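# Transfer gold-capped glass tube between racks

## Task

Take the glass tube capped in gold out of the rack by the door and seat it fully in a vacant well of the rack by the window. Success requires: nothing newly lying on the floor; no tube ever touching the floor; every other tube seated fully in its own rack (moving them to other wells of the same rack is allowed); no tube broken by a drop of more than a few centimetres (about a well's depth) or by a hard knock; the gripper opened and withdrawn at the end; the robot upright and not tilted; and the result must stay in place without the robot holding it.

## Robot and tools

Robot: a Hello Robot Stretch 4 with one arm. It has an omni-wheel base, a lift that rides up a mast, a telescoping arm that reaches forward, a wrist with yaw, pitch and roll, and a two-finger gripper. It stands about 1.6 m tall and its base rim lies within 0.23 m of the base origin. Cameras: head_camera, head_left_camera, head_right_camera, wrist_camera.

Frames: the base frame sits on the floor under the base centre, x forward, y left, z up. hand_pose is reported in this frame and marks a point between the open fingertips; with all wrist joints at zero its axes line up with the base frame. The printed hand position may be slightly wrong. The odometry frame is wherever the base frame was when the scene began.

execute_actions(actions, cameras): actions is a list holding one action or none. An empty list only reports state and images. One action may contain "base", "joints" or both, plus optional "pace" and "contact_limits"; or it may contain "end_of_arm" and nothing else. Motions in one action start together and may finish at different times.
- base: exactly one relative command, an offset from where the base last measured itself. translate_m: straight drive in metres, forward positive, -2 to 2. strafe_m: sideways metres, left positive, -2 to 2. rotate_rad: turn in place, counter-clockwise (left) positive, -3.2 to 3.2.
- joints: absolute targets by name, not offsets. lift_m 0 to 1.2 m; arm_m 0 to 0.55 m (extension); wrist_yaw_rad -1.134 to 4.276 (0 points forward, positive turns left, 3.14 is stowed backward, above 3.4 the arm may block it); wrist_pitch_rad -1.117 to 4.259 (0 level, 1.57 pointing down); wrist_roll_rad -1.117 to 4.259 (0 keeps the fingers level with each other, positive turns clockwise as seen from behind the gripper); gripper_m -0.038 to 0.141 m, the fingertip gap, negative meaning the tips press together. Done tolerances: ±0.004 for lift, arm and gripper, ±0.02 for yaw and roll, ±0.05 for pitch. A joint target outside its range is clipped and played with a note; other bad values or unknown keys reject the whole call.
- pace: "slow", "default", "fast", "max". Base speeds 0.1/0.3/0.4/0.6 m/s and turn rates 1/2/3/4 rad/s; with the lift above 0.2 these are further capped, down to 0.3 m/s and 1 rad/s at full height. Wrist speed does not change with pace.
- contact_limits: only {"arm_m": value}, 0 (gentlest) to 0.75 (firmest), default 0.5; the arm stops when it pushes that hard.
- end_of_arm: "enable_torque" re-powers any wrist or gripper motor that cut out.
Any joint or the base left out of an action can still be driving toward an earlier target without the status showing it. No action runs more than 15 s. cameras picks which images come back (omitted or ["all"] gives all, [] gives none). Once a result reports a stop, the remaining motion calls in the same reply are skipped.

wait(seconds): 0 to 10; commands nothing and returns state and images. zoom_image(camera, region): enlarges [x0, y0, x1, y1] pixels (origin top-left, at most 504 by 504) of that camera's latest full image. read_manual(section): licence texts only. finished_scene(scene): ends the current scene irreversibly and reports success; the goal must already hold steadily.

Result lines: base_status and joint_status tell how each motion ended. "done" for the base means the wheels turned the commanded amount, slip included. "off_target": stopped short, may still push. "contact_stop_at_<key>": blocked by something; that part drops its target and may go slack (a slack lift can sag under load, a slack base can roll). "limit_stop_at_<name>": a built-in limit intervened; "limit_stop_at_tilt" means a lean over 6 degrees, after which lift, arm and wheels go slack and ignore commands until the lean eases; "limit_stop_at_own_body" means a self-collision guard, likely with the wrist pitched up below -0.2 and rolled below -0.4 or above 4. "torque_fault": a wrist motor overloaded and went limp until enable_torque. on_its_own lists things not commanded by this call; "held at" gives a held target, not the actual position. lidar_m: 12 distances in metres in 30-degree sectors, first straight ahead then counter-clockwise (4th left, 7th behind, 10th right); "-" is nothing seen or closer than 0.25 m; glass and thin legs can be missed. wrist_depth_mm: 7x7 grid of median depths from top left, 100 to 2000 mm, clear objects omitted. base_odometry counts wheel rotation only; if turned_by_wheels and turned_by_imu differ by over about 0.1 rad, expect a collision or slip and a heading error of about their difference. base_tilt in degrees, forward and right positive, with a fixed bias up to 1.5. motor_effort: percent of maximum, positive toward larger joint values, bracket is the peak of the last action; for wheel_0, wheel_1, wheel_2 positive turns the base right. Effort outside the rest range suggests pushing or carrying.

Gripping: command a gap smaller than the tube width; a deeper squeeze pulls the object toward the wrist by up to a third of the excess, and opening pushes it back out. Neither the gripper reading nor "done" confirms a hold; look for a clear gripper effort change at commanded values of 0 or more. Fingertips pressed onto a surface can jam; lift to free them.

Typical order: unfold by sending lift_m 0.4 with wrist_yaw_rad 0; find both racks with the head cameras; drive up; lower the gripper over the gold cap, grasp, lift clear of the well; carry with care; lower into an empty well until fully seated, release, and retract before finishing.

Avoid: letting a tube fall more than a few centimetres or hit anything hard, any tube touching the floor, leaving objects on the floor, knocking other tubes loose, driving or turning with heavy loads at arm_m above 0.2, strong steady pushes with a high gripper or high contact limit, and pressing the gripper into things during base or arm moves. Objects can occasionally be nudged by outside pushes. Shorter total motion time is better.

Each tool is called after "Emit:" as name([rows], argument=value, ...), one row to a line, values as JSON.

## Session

Emit:
execute_actions(actions=[])

Scene clock: 0.00 s.
base_odometry: x=+0.000 y=+0.000 heading=+0.000 (m, m, rad; odometry frame)
turned_by_wheels: +0.000 (rad since the last result)
turned_by_imu: +0.000 (rad since the last result)
base_tilt: forward=-0.6 right=+1.2 (deg)
lidar_m: 1.28 1.31 2.37 1.54 1.57 1.97 1.89 2.57 1.18 1.11 1.15 1.41
base_status: not commanded
joint_positions: lift_m=+0.282 arm_m=-0.003 wrist_yaw_rad=+3.080 wrist_pitch_rad=-0.012 wrist_roll_rad=-0.003 gripper_m=+0.057
joint_status: not commanded
motor_effort: lift_m=+20 arm_m=-1 wrist_yaw_rad=+1 wrist_pitch_rad=-7 wrist_roll_rad=+0 gripper_m=-2 wheel_0=+1 wheel_1=+1 wheel_2=+0 (%)
hand_pose: x=-0.1142 y=+0.1051 z=+0.4635 quat_wxyz=(+0.031, +0.006, -0.002, +0.999) (m; base frame)
wrist_depth_mm: 138 138 - - - - - / - 138 - - - - - / - 128 201 - - - 1756 / 110 137 250 - - - 1756 / 135 - - - - - 1808 / - - 221 1983 211 1863 1756 / 1336 1281 1138 1182 1098 1182 1255
pictures: head_camera, head_left_camera, head_right_camera, wrist_camera
Images, in order (width x height): head_camera 420x560, head_left_camera 420x672, head_right_camera 420x672, wrist_camera 616x392.

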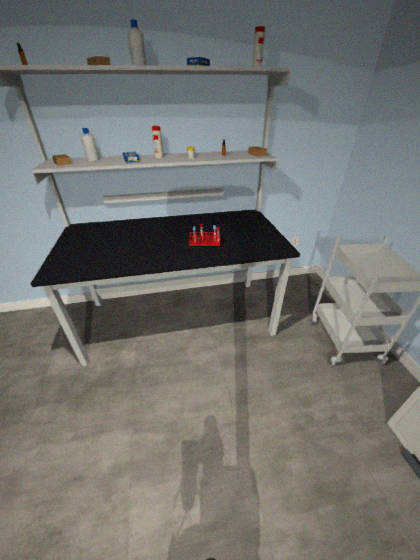

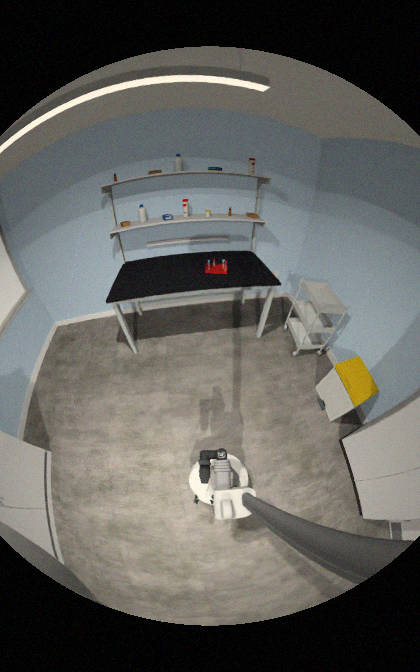

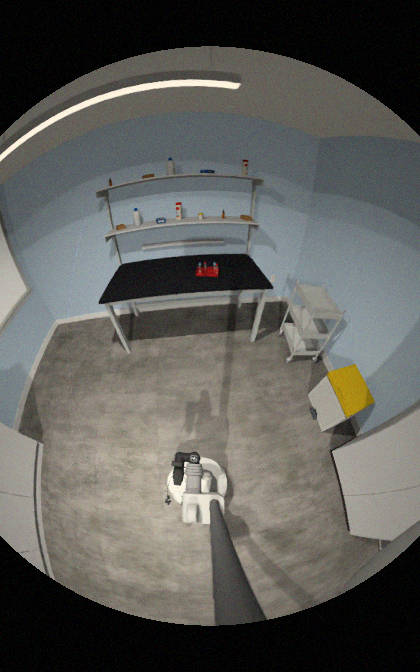

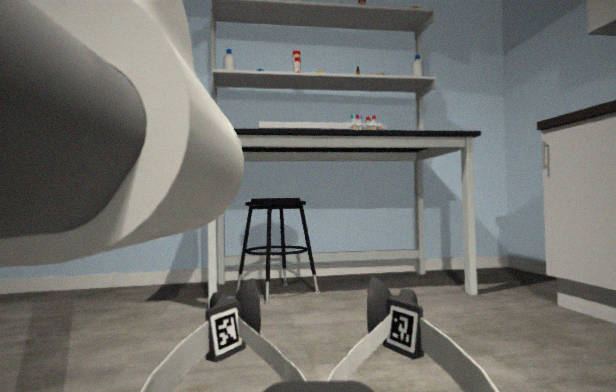

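Emit:
execute_actions([
  {"base":{"rotate_rad":-2.94},"joints":{"lift_m":0.8,"wrist_yaw_rad":0},"pace":"fast"},
], cameras=["head_camera"])

Emit:
execute_actions([
  {"base":{"translate_m":1.1},"joints":{"lift_m":1.15,"wrist_pitch_rad":1.57},"pace":"fast"},
], cameras=["head_camera"])

Scene clock: 8.57 s.
base_odometry: x=+0.000 y=+0.000 heading=-2.939 (m, m, rad; odometry frame)
turned_by_wheels: -2.939 (rad since the last result)
turned_by_imu: -2.924 (rad since the last result)
base_tilt: forward=-0.7 right=+1.4 (deg)
lidar_m: 1.86 2.08 1.13 1.11 1.19 1.36 1.31 1.38 2.21 1.52 1.62 1.90
base_status: done
joint_positions: lift_m=+0.800 arm_m=-0.003 wrist_yaw_rad=+0.000 wrist_pitch_rad=-0.012 wrist_roll_rad=-0.003 gripper_m=+0.057
joint_status: all done
motor_effort: lift_m=+23(26) arm_m=-1(1) wrist_yaw_rad=+0(5) wrist_pitch_rad=-6(7) wrist_roll_rad=-1(1) gripper_m=-3(3) wheel_0=+3(9) wheel_1=+3(13) wheel_2=+0(10) (%)
hand_pose: x=+0.4568 y=-0.0873 z=+0.9813 quat_wxyz=(+1.000, -0.002, -0.006, +0.000) (m; base frame)
wrist_depth_mm: - - - - - - - / - - - - - - - / - - - - - - - / - - - - - - - / - - - - - - - / - - 220 - 211 - - / - - - 1661 - - -
pictures: head_camera
Images, in order (width x height): head_camera 420x560.

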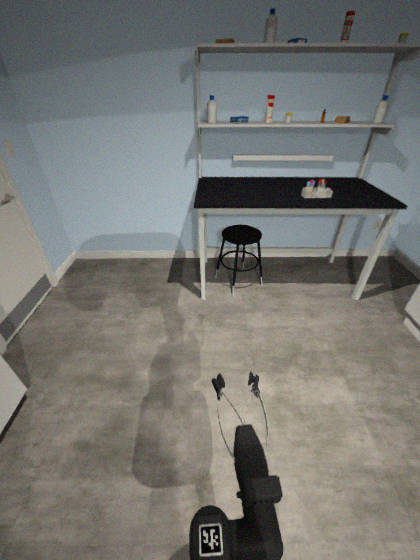

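Scene clock: 12.73 s.
base_odometry: x=-1.077 y=-0.221 heading=-2.939 (m, m, rad; odometry frame)
turned_by_wheels: +0.000 (rad since the last result)
turned_by_imu: +0.003 (rad since the last result)
base_tilt: forward=-0.6 right=+1.2 (deg)
lidar_m: 0.77 1.64 1.52 1.07 1.13 1.67 3.12 3.00 1.64 1.58 1.03 0.77
base_status: done
joint_positions: lift_m=+1.150 arm_m=-0.003 wrist_yaw_rad=+0.000 wrist_pitch_rad=+1.570 wrist_roll_rad=-0.003 gripper_m=+0.057
joint_status: all done
motor_effort: lift_m=+23(27) arm_m=-1(1) wrist_yaw_rad=-1(1) wrist_pitch_rad=+1(6) wrist_roll_rad=+1(3) gripper_m=-4(3) wheel_0=+2(9) wheel_1=+2(10) wheel_2=+1(12) (%)
hand_pose: x=+0.1686 y=-0.0874 z=+1.0394 quat_wxyz=(+0.707, -0.001, +0.707, +0.001) (m; base frame)
wrist_depth_mm: 1281 1255 1255 1281 1255 1255 1255 / 1255 1281 1255 1255 1255 1229 1255 / 1281 1255 1255 1255 1255 1255 1255 / 1229 1255 1255 1281 1255 1255 1255 / 1255 1255 1060 1060 1255 1281 1255 / 1255 1281 221 1042 211 1255 1255 / 1255 1255 1255 668 1255 1281 1255
pictures: head_camera
Images, in order (width x height): head_camera 420x560.

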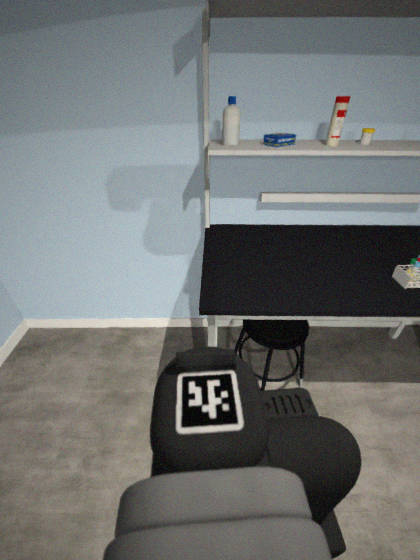

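Emit:
execute_actions([
  {"base":{"strafe_m":-0.62},"pace":"fast"},
], cameras=[])

Emit:
execute_actions([
  {"base":{"translate_m":0.38},"joints":{"arm_m":0.35},"pace":"fast"},
], cameras=["wrist_camera"])

Scene clock: 20.30 s.
base_odometry: x=-1.202 y=+0.386 heading=-2.939 (m, m, rad; odometry frame)
turned_by_wheels: +0.000 (rad since the last result)
turned_by_imu: -0.001 (rad since the last result)
base_tilt: forward=-0.6 right=+1.2 (deg)
lidar_m: 0.71 0.78 2.14 1.70 1.76 2.56 3.16 1.32 1.00 0.97 0.96 0.72
base_status: done
joint_positions: lift_m=+1.150 arm_m=-0.003 wrist_yaw_rad=+0.000 wrist_pitch_rad=+1.570 wrist_roll_rad=-0.003 gripper_m=+0.057
joint_status: not commanded
motor_effort: lift_m=+22(23) arm_m=-1(1) wrist_yaw_rad=+0(1) wrist_pitch_rad=+0(1) wrist_roll_rad=+0(2) gripper_m=-1(2) wheel_0=+0(12) wheel_1=+0(8) wheel_2=+0(1) (%)
hand_pose: x=+0.1686 y=-0.0874 z=+1.0395 quat_wxyz=(+0.707, -0.001, +0.707, +0.001) (m; base frame)
wrist_depth_mm: 1281 1281 1255 1281 1255 1281 1255 / 1255 1255 1255 1255 1255 1255 1255 / 1255 1255 1255 1255 1281 1255 1255 / 1255 1281 1255 1255 1255 1281 1281 / 1281 1281 1078 1042 1255 1255 1255 / 1255 1229 221 1042 211 1255 1255 / 1255 1255 1281 676 1281 1255 1255
pictures: none
No camera images: the call's "cameras" was empty. Leave "cameras" out to get every camera's image.

Scene clock: 23.00 s.
base_odometry: x=-1.574 y=+0.309 heading=-2.939 (m, m, rad; odometry frame)
turned_by_wheels: +0.000 (rad since the last result)
turned_by_imu: +0.002 (rad since the last result)
base_tilt: forward=-0.6 right=+1.2 (deg)
lidar_m: 0.32 0.37 0.56 1.76 1.77 2.54 3.56 1.34 1.02 0.98 0.46 0.35
base_status: done
joint_positions: lift_m=+1.150 arm_m=+0.349 wrist_yaw_rad=+0.000 wrist_pitch_rad=+1.570 wrist_roll_rad=-0.003 gripper_m=+0.057
joint_status: all done
motor_effort: lift_m=+22(22) arm_m=+5(7) wrist_yaw_rad=-2(0) wrist_pitch_rad=+0(1) wrist_roll_rad=+1(1) gripper_m=-5(3) wheel_0=+4(8) wheel_1=+2(10) wheel_2=+0(10) (%)
hand_pose: x=+0.5202 y=-0.0874 z=+1.0395 quat_wxyz=(+0.707, -0.001, +0.707, +0.001) (m; base frame)
wrist_depth_mm: 345 345 345 345 345 345 345 / 345 345 345 345 345 345 345 / 345 343 347 345 345 345 345 / 343 345 345 345 343 345 345 / 345 345 345 345 345 329 289 / 343 345 220 345 211 303 242 / 343 345 345 343 343 343 342
pictures: wrist_camera
Images, in order (width x height): wrist_camera 616x392.

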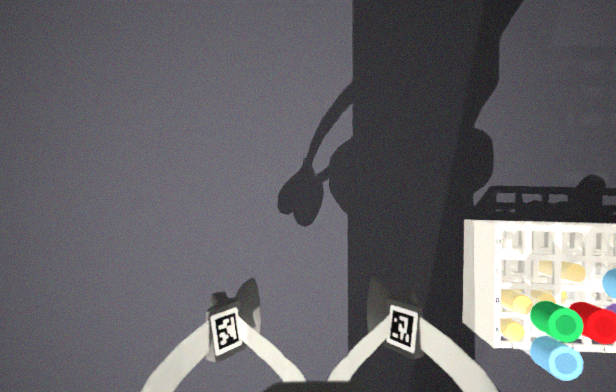

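Emit:
execute_actions([
  {"joints":{"lift_m":1.2,"arm_m":0.25}},
], cameras=[])

Emit:
execute_actions([
  {"base":{"strafe_m":-0.2}},
], cameras=["wrist_camera"])

Scene clock: 33.77 s.
base_odometry: x=-1.574 y=+0.309 heading=-2.939 (m, m, rad; odometry frame)
turned_by_wheels: +0.000 (rad since the last result)
turned_by_imu: +0.000 (rad since the last result)
base_tilt: forward=-0.7 right=+1.2 (deg)
lidar_m: 0.32 0.37 0.54 1.78 1.75 2.57 3.56 1.35 1.03 0.98 0.45 0.34
base_status: not commanded
joint_positions: lift_m=+1.200 arm_m=+0.251 wrist_yaw_rad=+0.000 wrist_pitch_rad=+1.570 wrist_roll_rad=-0.003 gripper_m=+0.057
joint_status: all done
motor_effort: lift_m=+24(26) arm_m=-6(6) wrist_yaw_rad=+0(1) wrist_pitch_rad=+0(1) wrist_roll_rad=-1(1) gripper_m=-3(4) wheel_0=+4(4) wheel_1=+2(2) wheel_2=+0(0) (%)
hand_pose: x=+0.4221 y=-0.0874 z=+1.0893 quat_wxyz=(+0.707, -0.001, +0.707, +0.001) (m; base frame)
wrist_depth_mm: 397 397 394 397 394 397 397 / 394 397 397 397 394 394 394 / 397 394 394 397 394 355 334 / 394 397 394 397 397 338 338 / 397 394 394 394 394 394 397 / 394 397 220 394 211 394 394 / 1281 1308 1098 1078 1308 397 1308
pictures: none
No camera images: the call's "cameras" was empty. Leave "cameras" out to get every camera's image.

Scene clock: 35.70 s.
base_odometry: x=-1.615 y=+0.505 heading=-2.939 (m, m, rad; odometry frame)
turned_by_wheels: +0.000 (rad since the last result)
turned_by_imu: +0.000 (rad since the last result)
base_tilt: forward=-0.7 right=+1.2 (deg)
lidar_m: 0.32 0.34 0.51 1.95 1.96 2.98 3.59 1.08 0.80 0.79 0.43 0.34
base_status: done
joint_positions: lift_m=+1.200 arm_m=+0.251 wrist_yaw_rad=+0.000 wrist_pitch_rad=+1.570 wrist_roll_rad=-0.003 gripper_m=+0.057
joint_status: not commanded
motor_effort: lift_m=+24(24) arm_m=-6(6) wrist_yaw_rad=+0(1) wrist_pitch_rad=-1(0) wrist_roll_rad=+0(2) gripper_m=-4(4) wheel_0=+0(10) wheel_1=+0(6) wheel_2=+0(1) (%)
hand_pose: x=+0.4221 y=-0.0874 z=+1.0894 quat_wxyz=(+0.707, -0.001, +0.707, +0.001) (m; base frame)
wrist_depth_mm: 397 397 394 397 397 397 394 / 397 397 397 397 394 394 397 / 397 394 394 366 338 394 394 / 397 397 394 364 340 397 394 / 394 394 397 394 394 394 397 / 392 397 220 394 211 394 394 / 1308 1308 1098 394 1308 392 394
pictures: wrist_camera
Images, in order (width x height): wrist_camera 616x392.

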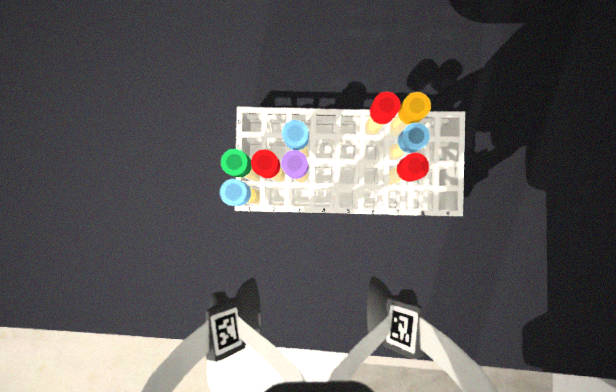

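Emit:
execute_actions([
  {"base":{"strafe_m":-0.036},"joints":{"wrist_roll_rad":1.6,"arm_m":0.375,"gripper_m":0.03,"lift_m":1.17}},
], cameras=["wrist_camera"])

Scene clock: 44.37 s.
base_odometry: x=-1.622 y=+0.541 heading=-2.938 (m, m, rad; odometry frame)
turned_by_wheels: +0.000 (rad since the last result)
turned_by_imu: +0.001 (rad since the last result)
base_tilt: forward=-0.7 right=+1.1 (deg)
lidar_m: 0.31 0.35 0.52 1.99 2.02 2.96 3.58 1.04 0.78 0.75 0.43 0.33
base_status: done
joint_positions: lift_m=+1.170 arm_m=+0.374 wrist_yaw_rad=+0.000 wrist_pitch_rad=+1.570 wrist_roll_rad=+1.600 gripper_m=+0.030
joint_status: all done
motor_effort: lift_m=+15(23) arm_m=+6(4) wrist_yaw_rad=+0(0) wrist_pitch_rad=+0(1) wrist_roll_rad=+0(1) gripper_m=-5(4) wheel_0=+2(11) wheel_1=+0(9) wheel_2=+0(0) (%)
hand_pose: x=+0.5451 y=-0.0874 z=+1.0601 quat_wxyz=(+0.493, +0.507, +0.493, -0.507) (m; base frame)
wrist_depth_mm: 366 366 370 370 373 373 1308 / 366 368 368 370 368 373 1308 / 364 366 368 368 370 370 1308 / 362 366 366 357 357 368 1308 / 362 364 364 307 355 368 1281 / 359 362 362 307 309 368 1281 / 357 359 362 246 246 366 1255
pictures: wrist_camera
Images, in order (width x height): wrist_camera 616x392.

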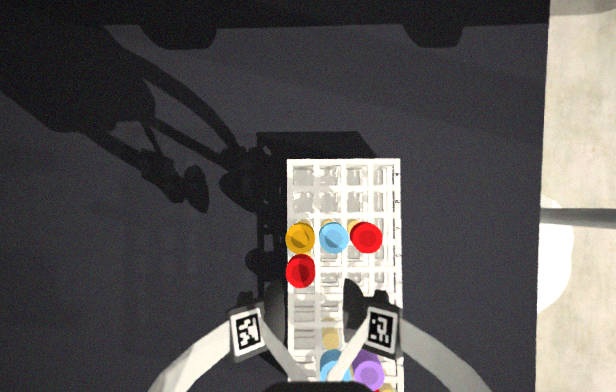

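Emit:
execute_actions([
  {"base":{"strafe_m":-0.007},"joints":{"arm_m":0.382},"pace":"slow"},
], cameras=[])

Emit:
execute_actions([
  {"joints":{"lift_m":1.126},"pace":"slow"},
], cameras=["wrist_camera"])

Scene clock: 50.63 s.
base_odometry: x=-1.623 y=+0.547 heading=-2.938 (m, m, rad; odometry frame)
turned_by_wheels: +0.000 (rad since the last result)
turned_by_imu: +0.000 (rad since the last result)
base_tilt: forward=-0.7 right=+1.3 (deg)
lidar_m: 0.32 0.33 0.53 1.98 2.01 2.99 3.58 1.03 0.77 0.75 0.42 0.32
base_status: done
joint_positions: lift_m=+1.170 arm_m=+0.381 wrist_yaw_rad=+0.000 wrist_pitch_rad=+1.570 wrist_roll_rad=+1.600 gripper_m=+0.030
joint_status: all done
motor_effort: lift_m=+15(15) arm_m=+6(7) wrist_yaw_rad=-2(1) wrist_pitch_rad=+0(0) wrist_roll_rad=+2(0) gripper_m=-5(5) wheel_0=+5(7) wheel_1=-4(8) wheel_2=+0(1) (%)
hand_pose: x=+0.5521 y=-0.0874 z=+1.0601 quat_wxyz=(+0.493, +0.507, +0.493, -0.507) (m; base frame)
wrist_depth_mm: 366 368 370 370 373 375 1308 / 364 366 368 368 370 373 1308 / 364 366 366 368 370 370 1281 / 364 364 366 359 338 370 1281 / 362 364 364 355 336 368 1078 / 359 362 362 307 307 368 1255 / 359 359 362 245 245 364 1281
pictures: none
No camera images: the call's "cameras" was empty. Leave "cameras" out to get every camera's image.

Scene clock: 51.87 s.
base_odometry: x=-1.623 y=+0.547 heading=-2.938 (m, m, rad; odometry frame)
turned_by_wheels: +0.000 (rad since the last result)
turned_by_imu: +0.000 (rad since the last result)
base_tilt: forward=-0.7 right=+1.2 (deg)
lidar_m: 0.31 0.34 0.51 1.98 2.01 2.98 3.58 1.03 0.77 0.74 0.42 0.34
base_status: not commanded
joint_positions: lift_m=+1.126 arm_m=+0.381 wrist_yaw_rad=+0.000 wrist_pitch_rad=+1.570 wrist_roll_rad=+1.600 gripper_m=+0.030
joint_status: all done
motor_effort: lift_m=+14(14) arm_m=+6(6) wrist_yaw_rad=-1(2) wrist_pitch_rad=+0(1) wrist_roll_rad=+1(0) gripper_m=-4(5) wheel_0=+5(5) wheel_1=-4(5) wheel_2=+0(0) (%)
hand_pose: x=+0.5521 y=-0.0874 z=+1.0161 quat_wxyz=(+0.493, +0.507, +0.493, -0.507) (m; base frame)
wrist_depth_mm: 322 324 324 325 327 330 330 / 322 324 324 325 325 325 329 / 322 320 324 324 325 327 327 / 320 320 322 314 294 324 325 / 319 319 322 265 266 325 325 / 317 319 320 212 265 322 324 / 315 319 319 258 264 322 324
pictures: wrist_camera
Images, in order (width x height): wrist_camera 616x392.

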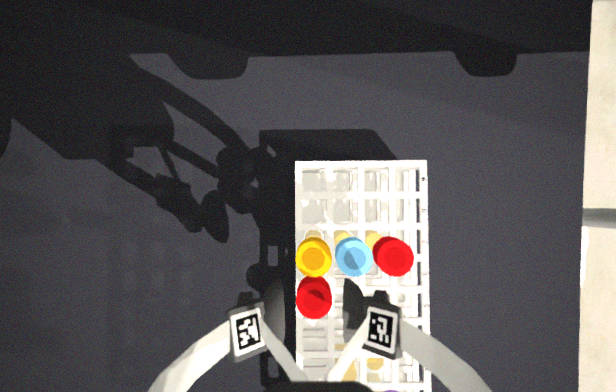

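Emit:
execute_actions([
  {"joints":{"gripper_m":0.004},"pace":"slow"},
], cameras=[])

Emit:
execute_actions([
  {"joints":{"lift_m":1.2},"pace":"slow"},
], cameras=["wrist_camera"])

Emit:
execute_actions([
  {"base":{"strafe_m":0.0205},"joints":{"arm_m":0.321},"pace":"slow"},
], cameras=["wrist_camera"])

Emit:
zoom_image(camera="wrist_camera", region=[200, 170, 420, 350])

Scene clock: 63.53 s.
base_odometry: x=-1.623 y=+0.547 heading=-2.938 (m, m, rad; odometry frame)
turned_by_wheels: +0.000 (rad since the last result)
turned_by_imu: +0.000 (rad since the last result)
base_tilt: forward=-0.7 right=+1.2 (deg)
lidar_m: 0.31 0.35 0.52 1.99 2.00 2.98 3.57 1.04 0.78 0.75 0.43 0.32
base_status: not commanded
joint_positions: lift_m=+1.126 arm_m=+0.381 wrist_yaw_rad=+0.000 wrist_pitch_rad=+1.570 wrist_roll_rad=+1.600 gripper_m=+0.004
joint_status: all done
motor_effort: lift_m=+14(14) arm_m=+6(6) wrist_yaw_rad=+0(1) wrist_pitch_rad=+0(0) wrist_roll_rad=+0(4) gripper_m=-9(9) wheel_0=+5(5) wheel_1=-5(4) wheel_2=+0(0) (%)
hand_pose: x=+0.5521 y=-0.0874 z=+1.0161 quat_wxyz=(+0.493, +0.507, +0.493, -0.507) (m; base frame)
wrist_depth_mm: 324 324 324 325 327 327 330 / 320 322 324 325 327 327 327 / 320 320 322 325 325 327 327 / 319 320 320 314 294 324 325 / 319 319 320 264 266 324 325 / 317 317 320 202 265 324 324 / 315 317 182 263 264 320 322
pictures: none
No camera images: the call's "cameras" was empty. Leave "cameras" out to get every camera's image.

Scene clock: 65.03 s.
base_odometry: x=-1.623 y=+0.547 heading=-2.938 (m, m, rad; odometry frame)
turned_by_wheels: +0.000 (rad since the last result)
turned_by_imu: +0.000 (rad since the last result)
base_tilt: forward=-0.8 right=+1.2 (deg)
lidar_m: 0.31 0.34 0.52 2.00 2.03 2.97 3.59 1.03 0.75 0.73 0.42 0.33
base_status: not commanded
joint_positions: lift_m=+1.200 arm_m=+0.381 wrist_yaw_rad=+0.000 wrist_pitch_rad=+1.570 wrist_roll_rad=+1.600 gripper_m=+0.004
joint_status: all done
motor_effort: lift_m=+24(25) arm_m=+6(6) wrist_yaw_rad=+0(0) wrist_pitch_rad=+0(0) wrist_roll_rad=+2(3) gripper_m=-11(9) wheel_0=+5(5) wheel_1=-5(4) wheel_2=+0(0) (%)
hand_pose: x=+0.5521 y=-0.0874 z=+1.0893 quat_wxyz=(+0.493, +0.507, +0.493, -0.507) (m; base frame)
wrist_depth_mm: 394 397 399 402 402 404 1336 / 397 397 397 399 402 402 1336 / 394 394 397 397 399 399 1336 / 392 394 394 389 384 397 1308 / 389 392 392 366 387 399 1308 / 389 389 392 201 340 394 1336 / 389 389 182 276 273 394 1336
pictures: wrist_camera
Images, in order (width x height): wrist_camera 616x392.

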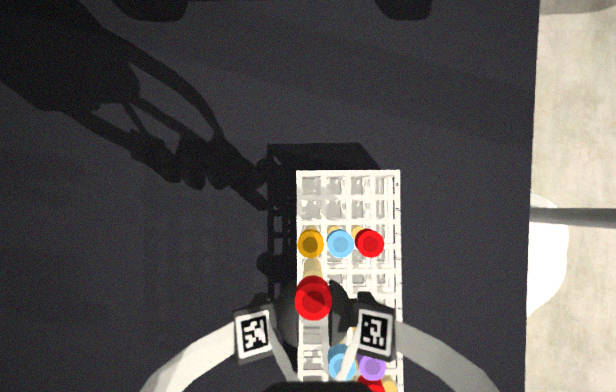

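Scene clock: 66.87 s.
base_odometry: x=-1.619 y=+0.527 heading=-2.938 (m, m, rad; odometry frame)
turned_by_wheels: +0.000 (rad since the last result)
turned_by_imu: +0.000 (rad since the last result)
base_tilt: forward=-0.6 right=+1.3 (deg)
lidar_m: 0.31 0.35 0.53 1.97 1.99 2.97 3.57 1.07 0.80 0.76 0.44 0.34
base_status: done
joint_positions: lift_m=+1.200 arm_m=+0.322 wrist_yaw_rad=+0.000 wrist_pitch_rad=+1.570 wrist_roll_rad=+1.600 gripper_m=+0.004
joint_status: all done
motor_effort: lift_m=+24(24) arm_m=-6(7) wrist_yaw_rad=+0(0) wrist_pitch_rad=+0(0) wrist_roll_rad=+2(2) gripper_m=-12(11) wheel_0=-3(7) wheel_1=+3(8) wheel_2=+0(1) (%)
hand_pose: x=+0.4932 y=-0.0874 z=+1.0893 quat_wxyz=(+0.493, +0.507, +0.493, -0.507) (m; base frame)
wrist_depth_mm: 394 397 399 399 402 1336 1336 / 392 394 397 397 399 1336 1336 / 392 394 397 397 399 1308 1308 / 394 394 394 389 397 1098 1336 / 389 394 394 387 397 1098 1308 / 389 389 392 201 394 1098 1308 / 389 389 182 273 392 1281 1308
pictures: wrist_camera
Images, in order (width x height): wrist_camera 616x392.

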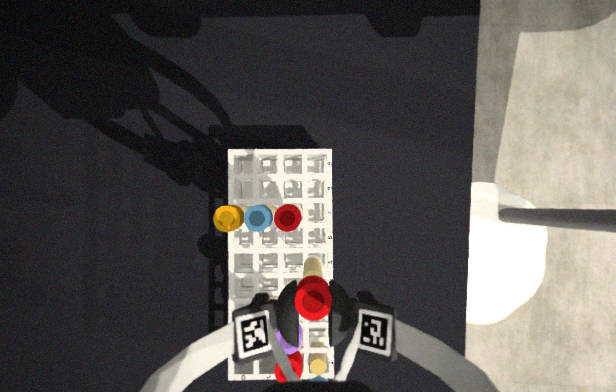

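Region (200, 170, 420, 350) of wrist_camera's 616x392 image, scaled by 2.291; it fills the top 412 rows of this view, and the rest is white.

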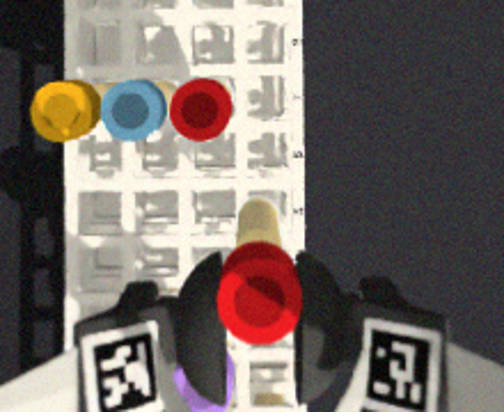

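Emit:
execute_actions([
  {"joints":{"arm_m":0.316},"pace":"slow"},
], cameras=[])

Emit:
execute_actions([
  {"joints":{"lift_m":1.165},"pace":"slow"},
], cameras=["wrist_camera"])

Scene clock: 72.87 s.
base_odometry: x=-1.619 y=+0.527 heading=-2.938 (m, m, rad; odometry frame)
turned_by_wheels: +0.000 (rad since the last result)
turned_by_imu: +0.000 (rad since the last result)
base_tilt: forward=-0.7 right=+1.2 (deg)
lidar_m: 0.31 0.35 0.54 1.98 1.99 2.99 3.56 1.06 0.79 0.77 0.42 0.34
base_status: not commanded
joint_positions: lift_m=+1.200 arm_m=+0.317 wrist_yaw_rad=+0.000 wrist_pitch_rad=+1.570 wrist_roll_rad=+1.600 gripper_m=+0.004
joint_status: all done
motor_effort: lift_m=+24(24) arm_m=-6(6) wrist_yaw_rad=-1(0) wrist_pitch_rad=+0(0) wrist_roll_rad=+2(2) gripper_m=-11(8) wheel_0=-3(3) wheel_1=+3(3) wheel_2=+0(0) (%)
hand_pose: x=+0.4882 y=-0.0874 z=+1.0893 quat_wxyz=(+0.493, +0.507, +0.493, -0.507) (m; base frame)
wrist_depth_mm: 397 397 397 402 402 1336 1336 / 397 397 397 399 399 1336 1308 / 394 394 397 397 394 1336 1308 / 392 394 389 389 399 1098 1308 / 392 392 392 387 397 1118 1308 / 389 392 389 202 394 1098 1308 / 389 387 182 273 392 1308 1281
pictures: none
No camera images: the call's "cameras" was empty. Leave "cameras" out to get every camera's image.

Scene clock: 74.00 s.
base_odometry: x=-1.619 y=+0.527 heading=-2.938 (m, m, rad; odometry frame)
turned_by_wheels: +0.000 (rad since the last result)
turned_by_imu: +0.000 (rad since the last result)
base_tilt: forward=-0.6 right=+1.3 (deg)
lidar_m: 0.32 0.36 0.53 1.97 1.99 2.97 3.59 1.05 0.78 0.77 0.43 0.34
base_status: not commanded
joint_positions: lift_m=+1.165 arm_m=+0.317 wrist_yaw_rad=+0.000 wrist_pitch_rad=+1.570 wrist_roll_rad=+1.600 gripper_m=+0.004
joint_status: all done
motor_effort: lift_m=+14(22) arm_m=-6(6) wrist_yaw_rad=+0(0) wrist_pitch_rad=+0(1) wrist_roll_rad=+1(1) gripper_m=-9(9) wheel_0=-3(3) wheel_1=+3(3) wheel_2=+0(0) (%)
hand_pose: x=+0.4882 y=-0.0874 z=+1.0551 quat_wxyz=(+0.493, +0.507, +0.493, -0.507) (m; base frame)
wrist_depth_mm: 362 364 364 364 368 368 1308 / 359 362 364 364 366 366 1308 / 362 362 362 364 364 366 1308 / 357 357 306 355 364 1060 1281 / 355 359 351 330 359 1042 1281 / 355 357 304 202 362 1060 1281 / 355 355 182 239 359 1281 1281
pictures: wrist_camera
Images, in order (width x height): wrist_camera 616x392.

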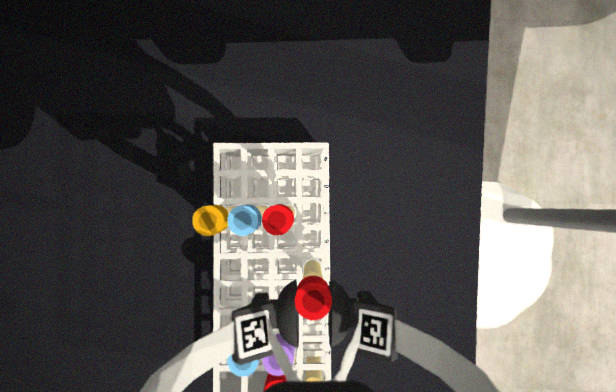

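Emit:
execute_actions([
  {"joints":{"lift_m":1.132},"pace":"slow"},
], cameras=[])

Emit:
execute_actions([
  {"joints":{"gripper_m":0.03},"pace":"slow"},
], cameras=["wrist_camera"])

Emit:
execute_actions([
  {"joints":{"lift_m":1.18}},
], cameras=[])

Emit:
execute_actions([
  {"base":{"strafe_m":-0.0535},"joints":{"wrist_roll_rad":0.03,"arm_m":0.387}},
], cameras=["wrist_camera"])

Scene clock: 88.53 s.
base_odometry: x=-1.619 y=+0.527 heading=-2.938 (m, m, rad; odometry frame)
turned_by_wheels: +0.000 (rad since the last result)
turned_by_imu: +0.000 (rad since the last result)
base_tilt: forward=-0.7 right=+1.1 (deg)
lidar_m: 0.32 0.35 0.52 1.97 1.98 2.99 3.58 1.05 0.80 0.76 0.42 0.33
base_status: not commanded
joint_positions: lift_m=+1.132 arm_m=+0.317 wrist_yaw_rad=+0.000 wrist_pitch_rad=+1.570 wrist_roll_rad=+1.600 gripper_m=+0.004
joint_status: all done
motor_effort: lift_m=+14(13) arm_m=-6(6) wrist_yaw_rad=+0(0) wrist_pitch_rad=+1(0) wrist_roll_rad=+0(3) gripper_m=-10(10) wheel_0=-3(3) wheel_1=+3(3) wheel_2=+0(0) (%)
hand_pose: x=+0.4882 y=-0.0874 z=+1.0221 quat_wxyz=(+0.493, +0.507, +0.493, -0.507) (m; base frame)
wrist_depth_mm: 329 329 330 332 334 334 1281 / 327 329 329 330 332 332 1281 / 325 329 329 330 330 332 1255 / 325 327 297 319 329 332 1229 / 325 325 297 314 329 329 1255 / 324 324 296 202 329 330 1229 / 322 324 182 207 325 327 1255
pictures: none
No camera images: the call's "cameras" was empty. Leave "cameras" out to get every camera's image.

Scene clock: 89.87 s.
base_odometry: x=-1.619 y=+0.527 heading=-2.938 (m, m, rad; odometry frame)
turned_by_wheels: +0.000 (rad since the last result)
turned_by_imu: +0.000 (rad since the last result)
base_tilt: forward=-0.8 right=+1.2 (deg)
lidar_m: 0.31 0.36 0.51 1.98 1.99 2.97 3.57 1.04 0.79 0.75 0.43 0.32
base_status: not commanded
joint_positions: lift_m=+1.132 arm_m=+0.317 wrist_yaw_rad=+0.000 wrist_pitch_rad=+1.570 wrist_roll_rad=+1.600 gripper_m=+0.030
joint_status: all done
motor_effort: lift_m=+14(14) arm_m=-6(6) wrist_yaw_rad=+0(1) wrist_pitch_rad=+0(1) wrist_roll_rad=+0(0) gripper_m=-4(9) wheel_0=-3(3) wheel_1=+3(3) wheel_2=+0(0) (%)
hand_pose: x=+0.4882 y=-0.0874 z=+1.0221 quat_wxyz=(+0.493, +0.507, +0.493, -0.507) (m; base frame)
wrist_depth_mm: 327 330 330 332 334 334 1255 / 327 329 329 330 332 334 1255 / 325 327 327 330 330 332 1281 / 324 325 297 320 330 330 1255 / 325 327 298 314 329 330 1229 / 324 324 268 208 327 329 1255 / 322 324 206 210 325 327 1229
pictures: wrist_camera
Images, in order (width x height): wrist_camera 616x392.

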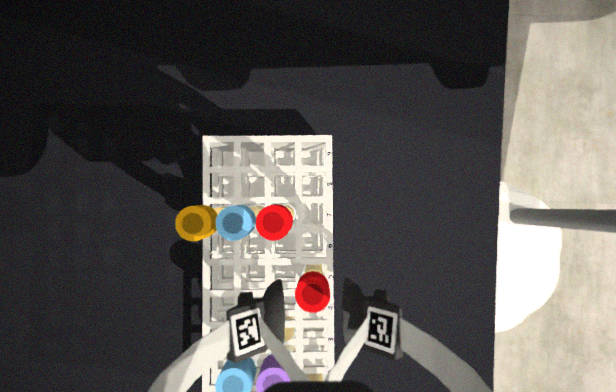

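Scene clock: 90.97 s.
base_odometry: x=-1.619 y=+0.527 heading=-2.938 (m, m, rad; odometry frame)
turned_by_wheels: +0.000 (rad since the last result)
turned_by_imu: +0.000 (rad since the last result)
base_tilt: forward=-0.6 right=+1.2 (deg)
lidar_m: 0.32 0.35 0.53 1.97 2.00 2.98 3.58 1.08 0.79 0.77 0.43 0.31
base_status: not commanded
joint_positions: lift_m=+1.180 arm_m=+0.317 wrist_yaw_rad=+0.000 wrist_pitch_rad=+1.570 wrist_roll_rad=+1.600 gripper_m=+0.030
joint_status: all done
motor_effort: lift_m=+24(28) arm_m=-6(6) wrist_yaw_rad=+1(1) wrist_pitch_rad=+0(1) wrist_roll_rad=+2(1) gripper_m=-4(5) wheel_0=-3(3) wheel_1=+3(3) wheel_2=+0(0) (%)
hand_pose: x=+0.4882 y=-0.0874 z=+1.0694 quat_wxyz=(+0.493, +0.507, +0.493, -0.507) (m; base frame)
wrist_depth_mm: 377 377 379 379 382 1281 1308 / 373 375 377 379 382 1308 1308 / 373 375 375 377 379 1308 1308 / 373 373 319 368 379 1078 1308 / 370 373 359 366 375 1078 1281 / 370 370 345 315 375 1078 1281 / 368 368 254 254 373 1308 1281
pictures: none
No camera images: the call's "cameras" was empty. Leave "cameras" out to get every camera's image.

Scene clock: 92.47 s.
base_odometry: x=-1.630 y=+0.580 heading=-2.938 (m, m, rad; odometry frame)
turned_by_wheels: +0.000 (rad since the last result)
turned_by_imu: +0.000 (rad since the last result)
base_tilt: forward=-0.7 right=+1.3 (deg)
lidar_m: 0.31 0.34 0.52 2.02 2.05 2.98 3.57 1.00 0.75 0.71 0.43 0.33
base_status: done
joint_positions: lift_m=+1.180 arm_m=+0.386 wrist_yaw_rad=+0.000 wrist_pitch_rad=+1.570 wrist_roll_rad=+0.030 gripper_m=+0.030
joint_status: all done
motor_effort: lift_m=+24(24) arm_m=+6(5) wrist_yaw_rad=+1(1) wrist_pitch_rad=+1(0) wrist_roll_rad=+0(6) gripper_m=-5(4) wheel_0=+1(10) wheel_1=+0(8) wheel_2=+0(1) (%)
hand_pose: x=+0.5571 y=-0.0874 z=+1.0694 quat_wxyz=(+0.707, +0.011, +0.707, -0.011) (m; base frame)
wrist_depth_mm: 377 375 375 377 375 375 375 / 375 377 375 377 375 375 375 / 375 375 373 375 375 375 375 / 377 375 375 375 373 373 375 / 375 373 373 375 375 375 375 / 373 373 317 255 345 375 375 / 375 263 255 255 322 375 373
pictures: wrist_camera
Images, in order (width x height): wrist_camera 616x392.

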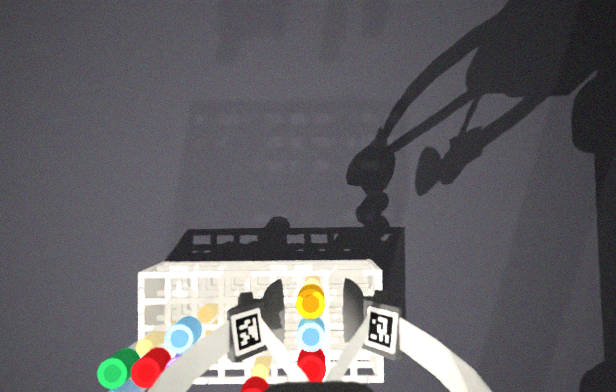

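Emit:
execute_actions([
  {"joints":{"lift_m":1.128},"pace":"slow"},
], cameras=["wrist_camera"])

Emit:
execute_actions([
  {"joints":{"gripper_m":0.004},"pace":"slow"},
], cameras=[])

Emit:
execute_actions([
  {"joints":{"lift_m":1.2},"pace":"slow"},
], cameras=["wrist_camera"])

Scene clock: 98.00 s.
base_odometry: x=-1.630 y=+0.580 heading=-2.938 (m, m, rad; odometry frame)
turned_by_wheels: +0.000 (rad since the last result)
turned_by_imu: +0.000 (rad since the last result)
base_tilt: forward=-0.7 right=+1.3 (deg)
lidar_m: 0.32 0.34 0.52 2.02 2.05 2.98 3.59 0.97 0.73 0.72 0.43 0.31
base_status: not commanded
joint_positions: lift_m=+1.128 arm_m=+0.386 wrist_yaw_rad=+0.000 wrist_pitch_rad=+1.570 wrist_roll_rad=+0.030 gripper_m=+0.030
joint_status: all done
motor_effort: lift_m=+14(21) arm_m=+6(6) wrist_yaw_rad=-1(1) wrist_pitch_rad=-1(0) wrist_roll_rad=-2(2) gripper_m=-3(4) wheel_0=+1(1) wheel_1=+0(0) wheel_2=+0(0) (%)
hand_pose: x=+0.5571 y=-0.0874 z=+1.0181 quat_wxyz=(+0.707, +0.011, +0.707, -0.011) (m; base frame)
wrist_depth_mm: 324 325 324 325 324 324 324 / 325 324 324 322 324 324 324 / 324 324 324 324 324 322 324 / 324 324 324 324 324 324 322 / 324 322 324 322 324 322 324 / 324 268 266 213 266 324 322 / 324 251 263 204 266 322 322
pictures: wrist_camera
Images, in order (width x height): wrist_camera 616x392.

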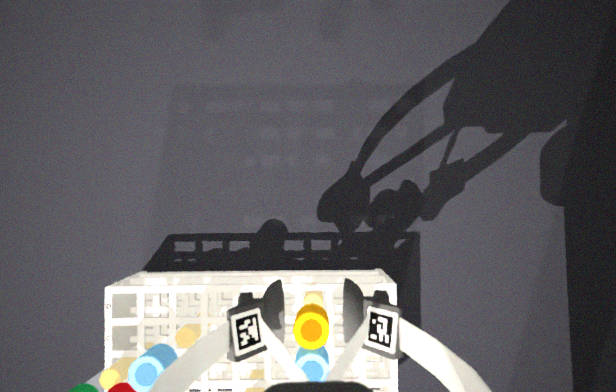

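Scene clock: 99.33 s.
base_odometry: x=-1.630 y=+0.580 heading=-2.938 (m, m, rad; odometry frame)
turned_by_wheels: +0.000 (rad since the last result)
turned_by_imu: +0.000 (rad since the last result)
base_tilt: forward=-0.6 right=+1.4 (deg)
lidar_m: 0.31 0.35 0.52 2.04 2.05 2.98 3.59 0.97 0.75 0.71 0.43 0.32
base_status: not commanded
joint_positions: lift_m=+1.128 arm_m=+0.386 wrist_yaw_rad=+0.000 wrist_pitch_rad=+1.570 wrist_roll_rad=+0.030 gripper_m=+0.004
joint_status: all done
motor_effort: lift_m=+15(14) arm_m=+6(6) wrist_yaw_rad=+0(1) wrist_pitch_rad=+0(1) wrist_roll_rad=+1(1) gripper_m=-10(11) wheel_0=+1(1) wheel_1=+0(0) wheel_2=+0(0) (%)
hand_pose: x=+0.5571 y=-0.0874 z=+1.0181 quat_wxyz=(+0.707, +0.011, +0.707, -0.011) (m; base frame)
wrist_depth_mm: 325 324 325 322 324 324 324 / 325 325 324 324 325 324 324 / 324 324 324 324 324 324 324 / 325 325 324 324 324 324 324 / 324 324 324 324 324 324 320 / 324 268 266 203 266 324 322 / 322 250 182 200 265 322 322
pictures: none
No camera images: the call's "cameras" was empty. Leave "cameras" out to get every camera's image.

Scene clock: 100.83 s.
base_odometry: x=-1.630 y=+0.580 heading=-2.938 (m, m, rad; odometry frame)
turned_by_wheels: +0.000 (rad since the last result)
turned_by_imu: +0.000 (rad since the last result)
base_tilt: forward=-0.7 right=+1.2 (deg)
lidar_m: 0.32 0.35 0.52 2.02 2.06 2.99 3.58 0.97 0.73 0.71 0.42 0.33
base_status: not commanded
joint_positions: lift_m=+1.200 arm_m=+0.386 wrist_yaw_rad=+0.000 wrist_pitch_rad=+1.570 wrist_roll_rad=+0.030 gripper_m=+0.004
joint_status: all done
motor_effort: lift_m=+24(22) arm_m=+6(6) wrist_yaw_rad=-1(0) wrist_pitch_rad=+0(0) wrist_roll_rad=+1(1) gripper_m=-10(11) wheel_0=+1(1) wheel_1=+0(0) wheel_2=+0(0) (%)
hand_pose: x=+0.5571 y=-0.0874 z=+1.0893 quat_wxyz=(+0.707, +0.011, +0.707, -0.011) (m; base frame)
wrist_depth_mm: 399 397 397 394 394 394 394 / 394 397 397 394 397 394 394 / 397 394 394 397 397 394 394 / 394 394 394 394 394 394 394 / 394 392 394 394 392 394 392 / 394 394 338 202 394 394 394 / 394 287 182 200 394 394 392
pictures: wrist_camera
Images, in order (width x height): wrist_camera 616x392.

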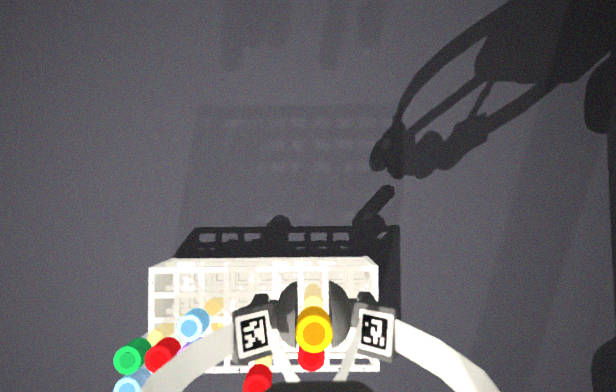

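Emit:
execute_actions([
  {"base":{"strafe_m":-0.07},"pace":"slow"},
], cameras=["wrist_camera"])

Scene clock: 108.33 s.
base_odometry: x=-1.644 y=+0.648 heading=-2.938 (m, m, rad; odometry frame)
turned_by_wheels: +0.000 (rad since the last result)
turned_by_imu: +0.001 (rad since the last result)
base_tilt: forward=-0.6 right=+1.2 (deg)
lidar_m: 0.31 0.35 0.52 2.09 2.12 3.00 3.58 0.90 0.67 0.64 0.42 0.32
base_status: done
joint_positions: lift_m=+1.200 arm_m=+0.386 wrist_yaw_rad=+0.000 wrist_pitch_rad=+1.570 wrist_roll_rad=+0.030 gripper_m=+0.004
joint_status: not commanded
motor_effort: lift_m=+24(24) arm_m=+6(6) wrist_yaw_rad=+0(2) wrist_pitch_rad=+1(0) wrist_roll_rad=-3(2) gripper_m=-11(9) wheel_0=+5(8) wheel_1=-4(8) wheel_2=+0(1) (%)
hand_pose: x=+0.5571 y=-0.0874 z=+1.0893 quat_wxyz=(+0.707, +0.011, +0.707, -0.011) (m; base frame)
wrist_depth_mm: 394 397 394 397 394 397 397 / 394 397 397 394 394 394 394 / 397 394 394 394 394 394 394 / 394 394 397 394 392 394 394 / 397 397 394 394 394 394 394 / 394 336 336 203 394 394 392 / 281 336 182 200 394 392 394
pictures: wrist_camera
Images, in order (width x height): wrist_camera 616x392.

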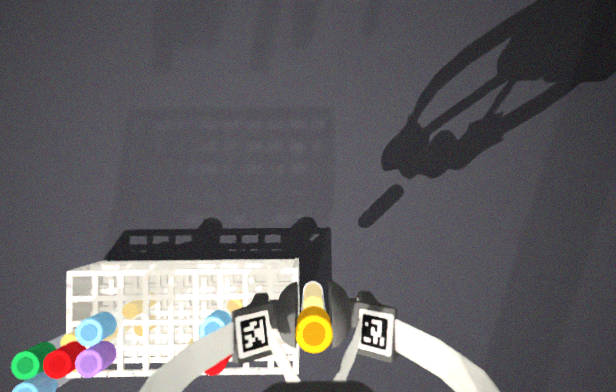

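Emit:
execute_actions([
  {"joints":{"arm_m":0.05}},
], cameras=[])

Emit:
execute_actions([
  {"base":{"rotate_rad":-3.12},"joints":{"lift_m":1.0}},
], cameras=[])

Emit:
execute_actions([
  {"base":{"translate_m":1.9}},
], cameras=[])

Emit:
execute_actions([
  {"base":{"strafe_m":-1.15}},
], cameras=["head_camera"])

Scene clock: 117.83 s.
base_odometry: x=-1.644 y=+0.648 heading=-2.938 (m, m, rad; odometry frame)
turned_by_wheels: +0.000 (rad since the last result)
turned_by_imu: +0.001 (rad since the last result)
base_tilt: forward=-0.7 right=+1.2 (deg)
lidar_m: 0.31 0.35 0.50 2.10 2.13 2.99 3.58 0.91 0.67 0.64 0.41 0.32
base_status: not commanded
joint_positions: lift_m=+1.200 arm_m=+0.051 wrist_yaw_rad=+0.000 wrist_pitch_rad=+1.570 wrist_roll_rad=+0.030 gripper_m=+0.004
joint_status: all done
motor_effort: lift_m=+24(24) arm_m=-6(5) wrist_yaw_rad=-1(0) wrist_pitch_rad=+0(0) wrist_roll_rad=-3(0) gripper_m=-11(10) wheel_0=+5(5) wheel_1=-4(4) wheel_2=+0(0) (%)
hand_pose: x=+0.2221 y=-0.0874 z=+1.0893 quat_wxyz=(+0.707, +0.011, +0.707, -0.011) (m; base frame)
wrist_depth_mm: 397 397 394 397 399 397 397 / 397 397 397 397 397 397 399 / 397 397 394 397 397 397 394 / 1308 1308 1308 1308 1308 1308 1308 / 1336 1281 1308 1098 1281 1308 1281 / 1308 1308 1078 202 1308 1281 991 / 1308 1308 182 200 1308 1308 917
pictures: none
No camera images: the call's "cameras" was empty. Leave "cameras" out to get every camera's image.

Scene clock: 122.23 s.
base_odometry: x=-1.644 y=+0.648 heading=+0.226 (m, m, rad; odometry frame)
turned_by_wheels: -3.119 (rad since the last result)
turned_by_imu: -3.103 (rad since the last result)
base_tilt: forward=-0.7 right=+1.3 (deg)
lidar_m: 2.84 0.86 0.67 0.64 0.42 0.33 0.31 0.37 0.51 2.07 2.11 2.90
base_status: done
joint_positions: lift_m=+1.000 arm_m=+0.051 wrist_yaw_rad=+0.000 wrist_pitch_rad=+1.570 wrist_roll_rad=+0.030 gripper_m=+0.004
joint_status: all done
motor_effort: lift_m=+15(22) arm_m=-6(6) wrist_yaw_rad=+0(2) wrist_pitch_rad=+1(0) wrist_roll_rad=+0(3) gripper_m=-8(11) wheel_0=+3(7) wheel_1=+4(9) wheel_2=+4(6) (%)
hand_pose: x=+0.2221 y=-0.0874 z=+0.8901 quat_wxyz=(+0.707, +0.011, +0.707, -0.011) (m; base frame)
wrist_depth_mm: 1118 1098 1118 1118 1118 1138 1098 / 1118 1118 1118 1118 1098 1098 1098 / 1118 1118 1118 1098 1098 1118 1118 / 1118 1098 1118 1118 1098 1118 1118 / 1118 1118 1118 891 1098 1118 1118 / 1118 1118 891 203 1098 1078 1098 / 1118 1098 182 200 1118 1098 1118
pictures: none
No camera images: the call's "cameras" was empty. Leave "cameras" out to get every camera's image.

Scene clock: 130.03 s.
base_odometry: x=+0.208 y=+1.074 heading=+0.226 (m, m, rad; odometry frame)
turned_by_wheels: +0.000 (rad since the last result)
turned_by_imu: +0.005 (rad since the last result)
base_tilt: forward=-0.6 right=+1.3 (deg)
lidar_m: 1.67 1.52 1.19 0.54 0.53 0.85 2.25 2.47 2.17 2.13 1.27 0.98
base_status: done
joint_positions: lift_m=+1.000 arm_m=+0.051 wrist_yaw_rad=+0.000 wrist_pitch_rad=+1.570 wrist_roll_rad=+0.030 gripper_m=+0.004
joint_status: not commanded
motor_effort: lift_m=+15(15) arm_m=-6(6) wrist_yaw_rad=+0(0) wrist_pitch_rad=+0(1) wrist_roll_rad=-2(2) gripper_m=-10(10) wheel_0=+1(6) wheel_1=+3(5) wheel_2=+1(11) (%)
hand_pose: x=+0.2221 y=-0.0874 z=+0.8901 quat_wxyz=(+0.707, +0.011, +0.707, -0.011) (m; base frame)
wrist_depth_mm: 1118 1118 1138 1118 1118 1118 1118 / 1118 1118 1118 1098 1098 1098 1118 / 1098 1098 1118 1118 1118 1118 1098 / 1098 1098 1098 1098 1118 1118 1118 / 1118 1118 1118 904 1098 1098 1118 / 1118 1098 891 203 1118 1098 1098 / 1098 1098 182 200 1098 1098 1118
pictures: none
No camera images: the call's "cameras" was empty. Leave "cameras" out to get every camera's image.

Scene clock: 135.20 s.
base_odometry: x=+0.466 y=-0.046 heading=+0.226 (m, m, rad; odometry frame)
turned_by_wheels: +0.000 (rad since the last result)
turned_by_imu: -0.001 (rad since the last result)
base_tilt: forward=-0.6 right=+1.3 (deg)
lidar_m: 0.85 0.91 2.35 1.71 1.80 2.42 2.49 1.31 1.01 0.99 1.07 0.88
base_status: done
joint_positions: lift_m=+1.000 arm_m=+0.051 wrist_yaw_rad=+0.000 wrist_pitch_rad=+1.570 wrist_roll_rad=+0.030 gripper_m=+0.004
joint_status: not commanded
motor_effort: lift_m=+15(15) arm_m=-6(6) wrist_yaw_rad=+0(0) wrist_pitch_rad=-1(1) wrist_roll_rad=+1(2) gripper_m=-10(11) wheel_0=+2(12) wheel_1=-2(8) wheel_2=+1(1) (%)
hand_pose: x=+0.2221 y=-0.0874 z=+0.8901 quat_wxyz=(+0.707, +0.011, +0.707, -0.011) (m; base frame)
wrist_depth_mm: 1118 1118 1118 1118 1118 1118 1098 / 1118 1118 1118 1138 1118 1118 1098 / 1098 1118 1098 1098 1138 1098 1098 / 1118 1118 1098 1118 1118 1118 1098 / 1098 1098 1118 891 1118 1118 1098 / 1118 1118 891 202 1098 1098 1098 / 1118 1098 182 200 1118 1098 1118
pictures: head_camera
Images, in order (width x height): head_camera 420x560.

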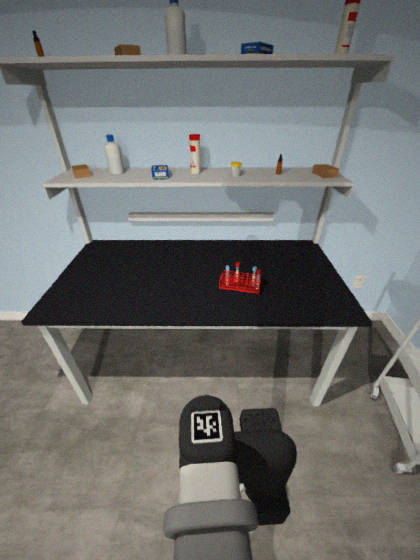

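Emit:
execute_actions([
  {"joints":{"lift_m":1.15}},
], cameras=[])

Emit:
execute_actions([
  {"base":{"translate_m":0.5},"joints":{"arm_m":0.36}},
], cameras=["wrist_camera"])

Scene clock: 140.73 s.
base_odometry: x=+0.466 y=-0.046 heading=+0.226 (m, m, rad; odometry frame)
turned_by_wheels: +0.000 (rad since the last result)
turned_by_imu: +0.001 (rad since the last result)
base_tilt: forward=-0.6 right=+1.2 (deg)
lidar_m: 0.84 0.94 2.36 1.72 1.80 2.43 2.48 1.30 1.03 0.99 1.05 0.88
base_status: not commanded
joint_positions: lift_m=+1.150 arm_m=+0.051 wrist_yaw_rad=+0.000 wrist_pitch_rad=+1.570 wrist_roll_rad=+0.030 gripper_m=+0.004
joint_status: all done
motor_effort: lift_m=+24(27) arm_m=-6(6) wrist_yaw_rad=+0(0) wrist_pitch_rad=-2(0) wrist_roll_rad=-1(2) gripper_m=-9(9) wheel_0=+2(2) wheel_1=-2(2) wheel_2=+1(1) (%)
hand_pose: x=+0.2221 y=-0.0874 z=+1.0393 quat_wxyz=(+0.707, +0.011, +0.707, -0.011) (m; base frame)
wrist_depth_mm: 1255 1229 1281 1255 1229 1255 1255 / 1255 1281 1281 1255 1255 1255 1255 / 1255 1281 1255 1255 1255 1255 1255 / 1255 1255 1255 1255 1281 1281 1255 / 1255 1255 1281 1060 1255 1255 1281 / 1281 1255 1042 203 1255 1255 1255 / 1255 1281 182 200 1281 1255 1255
pictures: none
No camera images: the call's "cameras" was empty. Leave "cameras" out to get every camera's image.

Scene clock: 143.90 s.
base_odometry: x=+0.953 y=+0.066 heading=+0.227 (m, m, rad; odometry frame)
turned_by_wheels: +0.001 (rad since the last result)
turned_by_imu: +0.002 (rad since the last result)
base_tilt: forward=-0.7 right=+1.3 (deg)
lidar_m: 0.36 0.37 0.58 2.17 1.83 2.56 3.12 1.41 1.09 0.97 0.48 0.36
base_status: done
joint_positions: lift_m=+1.150 arm_m=+0.359 wrist_yaw_rad=+0.000 wrist_pitch_rad=+1.570 wrist_roll_rad=+0.030 gripper_m=+0.004
joint_status: all done
motor_effort: lift_m=+24(24) arm_m=+6(7) wrist_yaw_rad=-1(1) wrist_pitch_rad=+1(0) wrist_roll_rad=-1(2) gripper_m=-10(9) wheel_0=+4(6) wheel_1=+3(9) wheel_2=+1(9) (%)
hand_pose: x=+0.5302 y=-0.0874 z=+1.0394 quat_wxyz=(+0.707, +0.011, +0.707, -0.011) (m; base frame)
wrist_depth_mm: 500 500 496 496 500 496 496 / 500 496 500 500 500 496 500 / 496 496 500 496 469 496 496 / 496 496 496 496 466 449 496 / 496 496 492 496 496 496 496 / 496 496 492 202 496 496 496 / 496 496 182 200 496 492 496
pictures: wrist_camera
Images, in order (width x height): wrist_camera 616x392.

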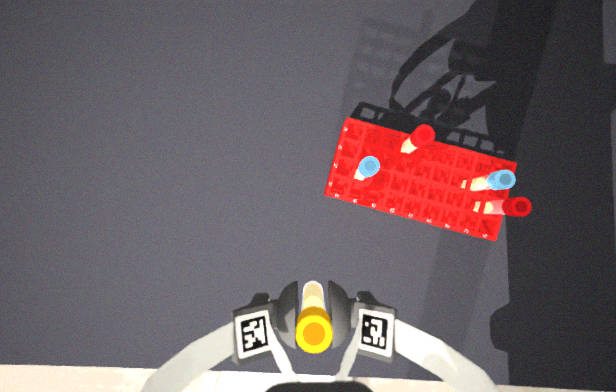

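Emit:
execute_actions([
  {"base":{"strafe_m":-0.117},"joints":{"arm_m":0.432,"lift_m":1.06}},
], cameras=["wrist_camera"])

Emit:
zoom_image(camera="wrist_camera", region=[190, 180, 430, 360])

Scene clock: 150.00 s.
base_odometry: x=+0.979 y=-0.048 heading=+0.227 (m, m, rad; odometry frame)
turned_by_wheels: +0.000 (rad since the last result)
turned_by_imu: +0.001 (rad since the last result)
base_tilt: forward=-0.7 right=+1.2 (deg)
lidar_m: 0.34 0.40 0.59 2.21 1.94 2.75 3.58 1.34 0.99 0.85 0.47 0.36
base_status: done
joint_positions: lift_m=+1.060 arm_m=+0.431 wrist_yaw_rad=+0.000 wrist_pitch_rad=+1.570 wrist_roll_rad=+0.030 gripper_m=+0.004
joint_status: all done
motor_effort: lift_m=+15(20) arm_m=+6(7) wrist_yaw_rad=+0(0) wrist_pitch_rad=+0(1) wrist_roll_rad=+0(0) gripper_m=-12(9) wheel_0=+3(12) wheel_1=+0(12) wheel_2=+1(1) (%)
hand_pose: x=+0.6021 y=-0.0874 z=+0.9501 quat_wxyz=(+0.707, +0.011, +0.707, -0.011) (m; base frame)
wrist_depth_mm: 407 410 410 410 407 410 410 / 410 410 410 407 407 407 407 / 407 407 407 407 407 410 407 / 407 407 410 407 407 407 404 / 407 404 377 377 375 404 404 / 407 407 407 203 287 404 407 / 407 407 182 200 407 404 407
pictures: wrist_camera
Images, in order (width x height): wrist_camera 616x392.

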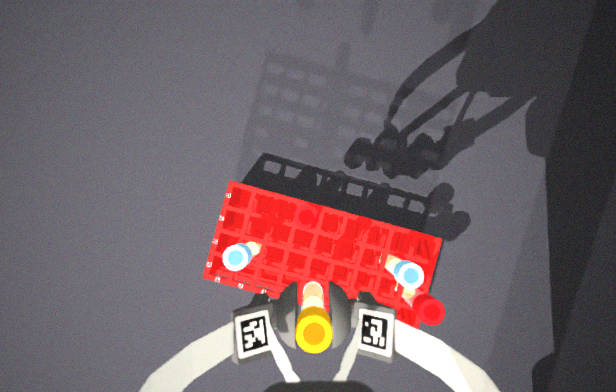

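Region (190, 180, 430, 360) of wrist_camera's 616x392 image, scaled by 2.100; it fills the top 378 rows of this view, and the rest is white.

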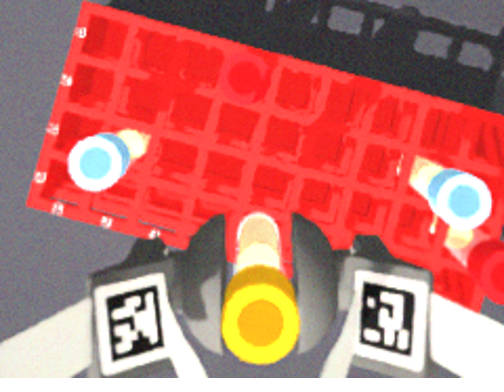

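Emit:
execute_actions([
  {"base":{"strafe_m":-0.003},"joints":{"arm_m":0.446,"lift_m":1.04},"pace":"slow"},
], cameras=["wrist_camera"])

Emit:
zoom_image(camera="wrist_camera", region=[190, 180, 430, 360])

Scene clock: 155.83 s.
base_odometry: x=+0.980 y=-0.051 heading=+0.227 (m, m, rad; odometry frame)
turned_by_wheels: +0.000 (rad since the last result)
turned_by_imu: +0.001 (rad since the last result)
base_tilt: forward=-0.6 right=+1.3 (deg)
lidar_m: 0.34 0.39 0.56 2.22 1.95 2.74 3.57 1.34 0.98 0.84 0.48 0.36
base_status: done
joint_positions: lift_m=+1.040 arm_m=+0.445 wrist_yaw_rad=+0.000 wrist_pitch_rad=+1.570 wrist_roll_rad=+0.030 gripper_m=+0.004
joint_status: all done
motor_effort: lift_m=+15(17) arm_m=+6(6) wrist_yaw_rad=+1(0) wrist_pitch_rad=+0(1) wrist_roll_rad=+0(1) gripper_m=-8(9) wheel_0=+5(9) wheel_1=-3(6) wheel_2=+0(0) (%)
hand_pose: x=+0.6161 y=-0.0874 z=+0.9301 quat_wxyz=(+0.707, +0.011, +0.707, -0.011) (m; base frame)
wrist_depth_mm: 389 389 389 389 389 389 387 / 389 387 389 387 387 387 387 / 387 387 389 389 387 387 389 / 387 387 389 384 387 384 387 / 387 389 357 355 366 389 387 / 387 384 349 202 268 387 387 / 387 387 182 200 387 387 387
pictures: wrist_camera
Images, in order (width x height): wrist_camera 616x392.

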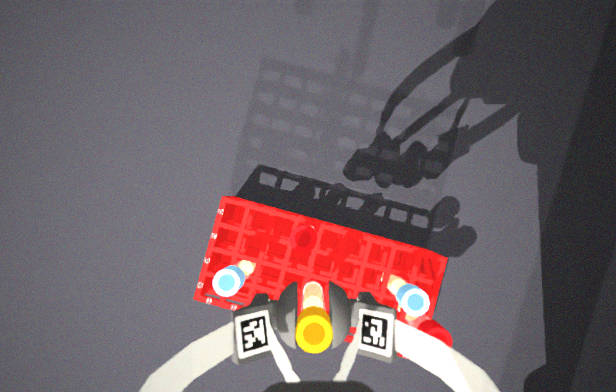

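Region (190, 180, 430, 360) of wrist_camera's 616x392 image, scaled by 2.100; it fills the top 378 rows of this view, and the rest is white.

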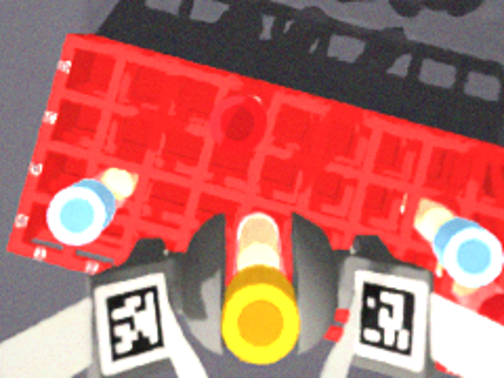

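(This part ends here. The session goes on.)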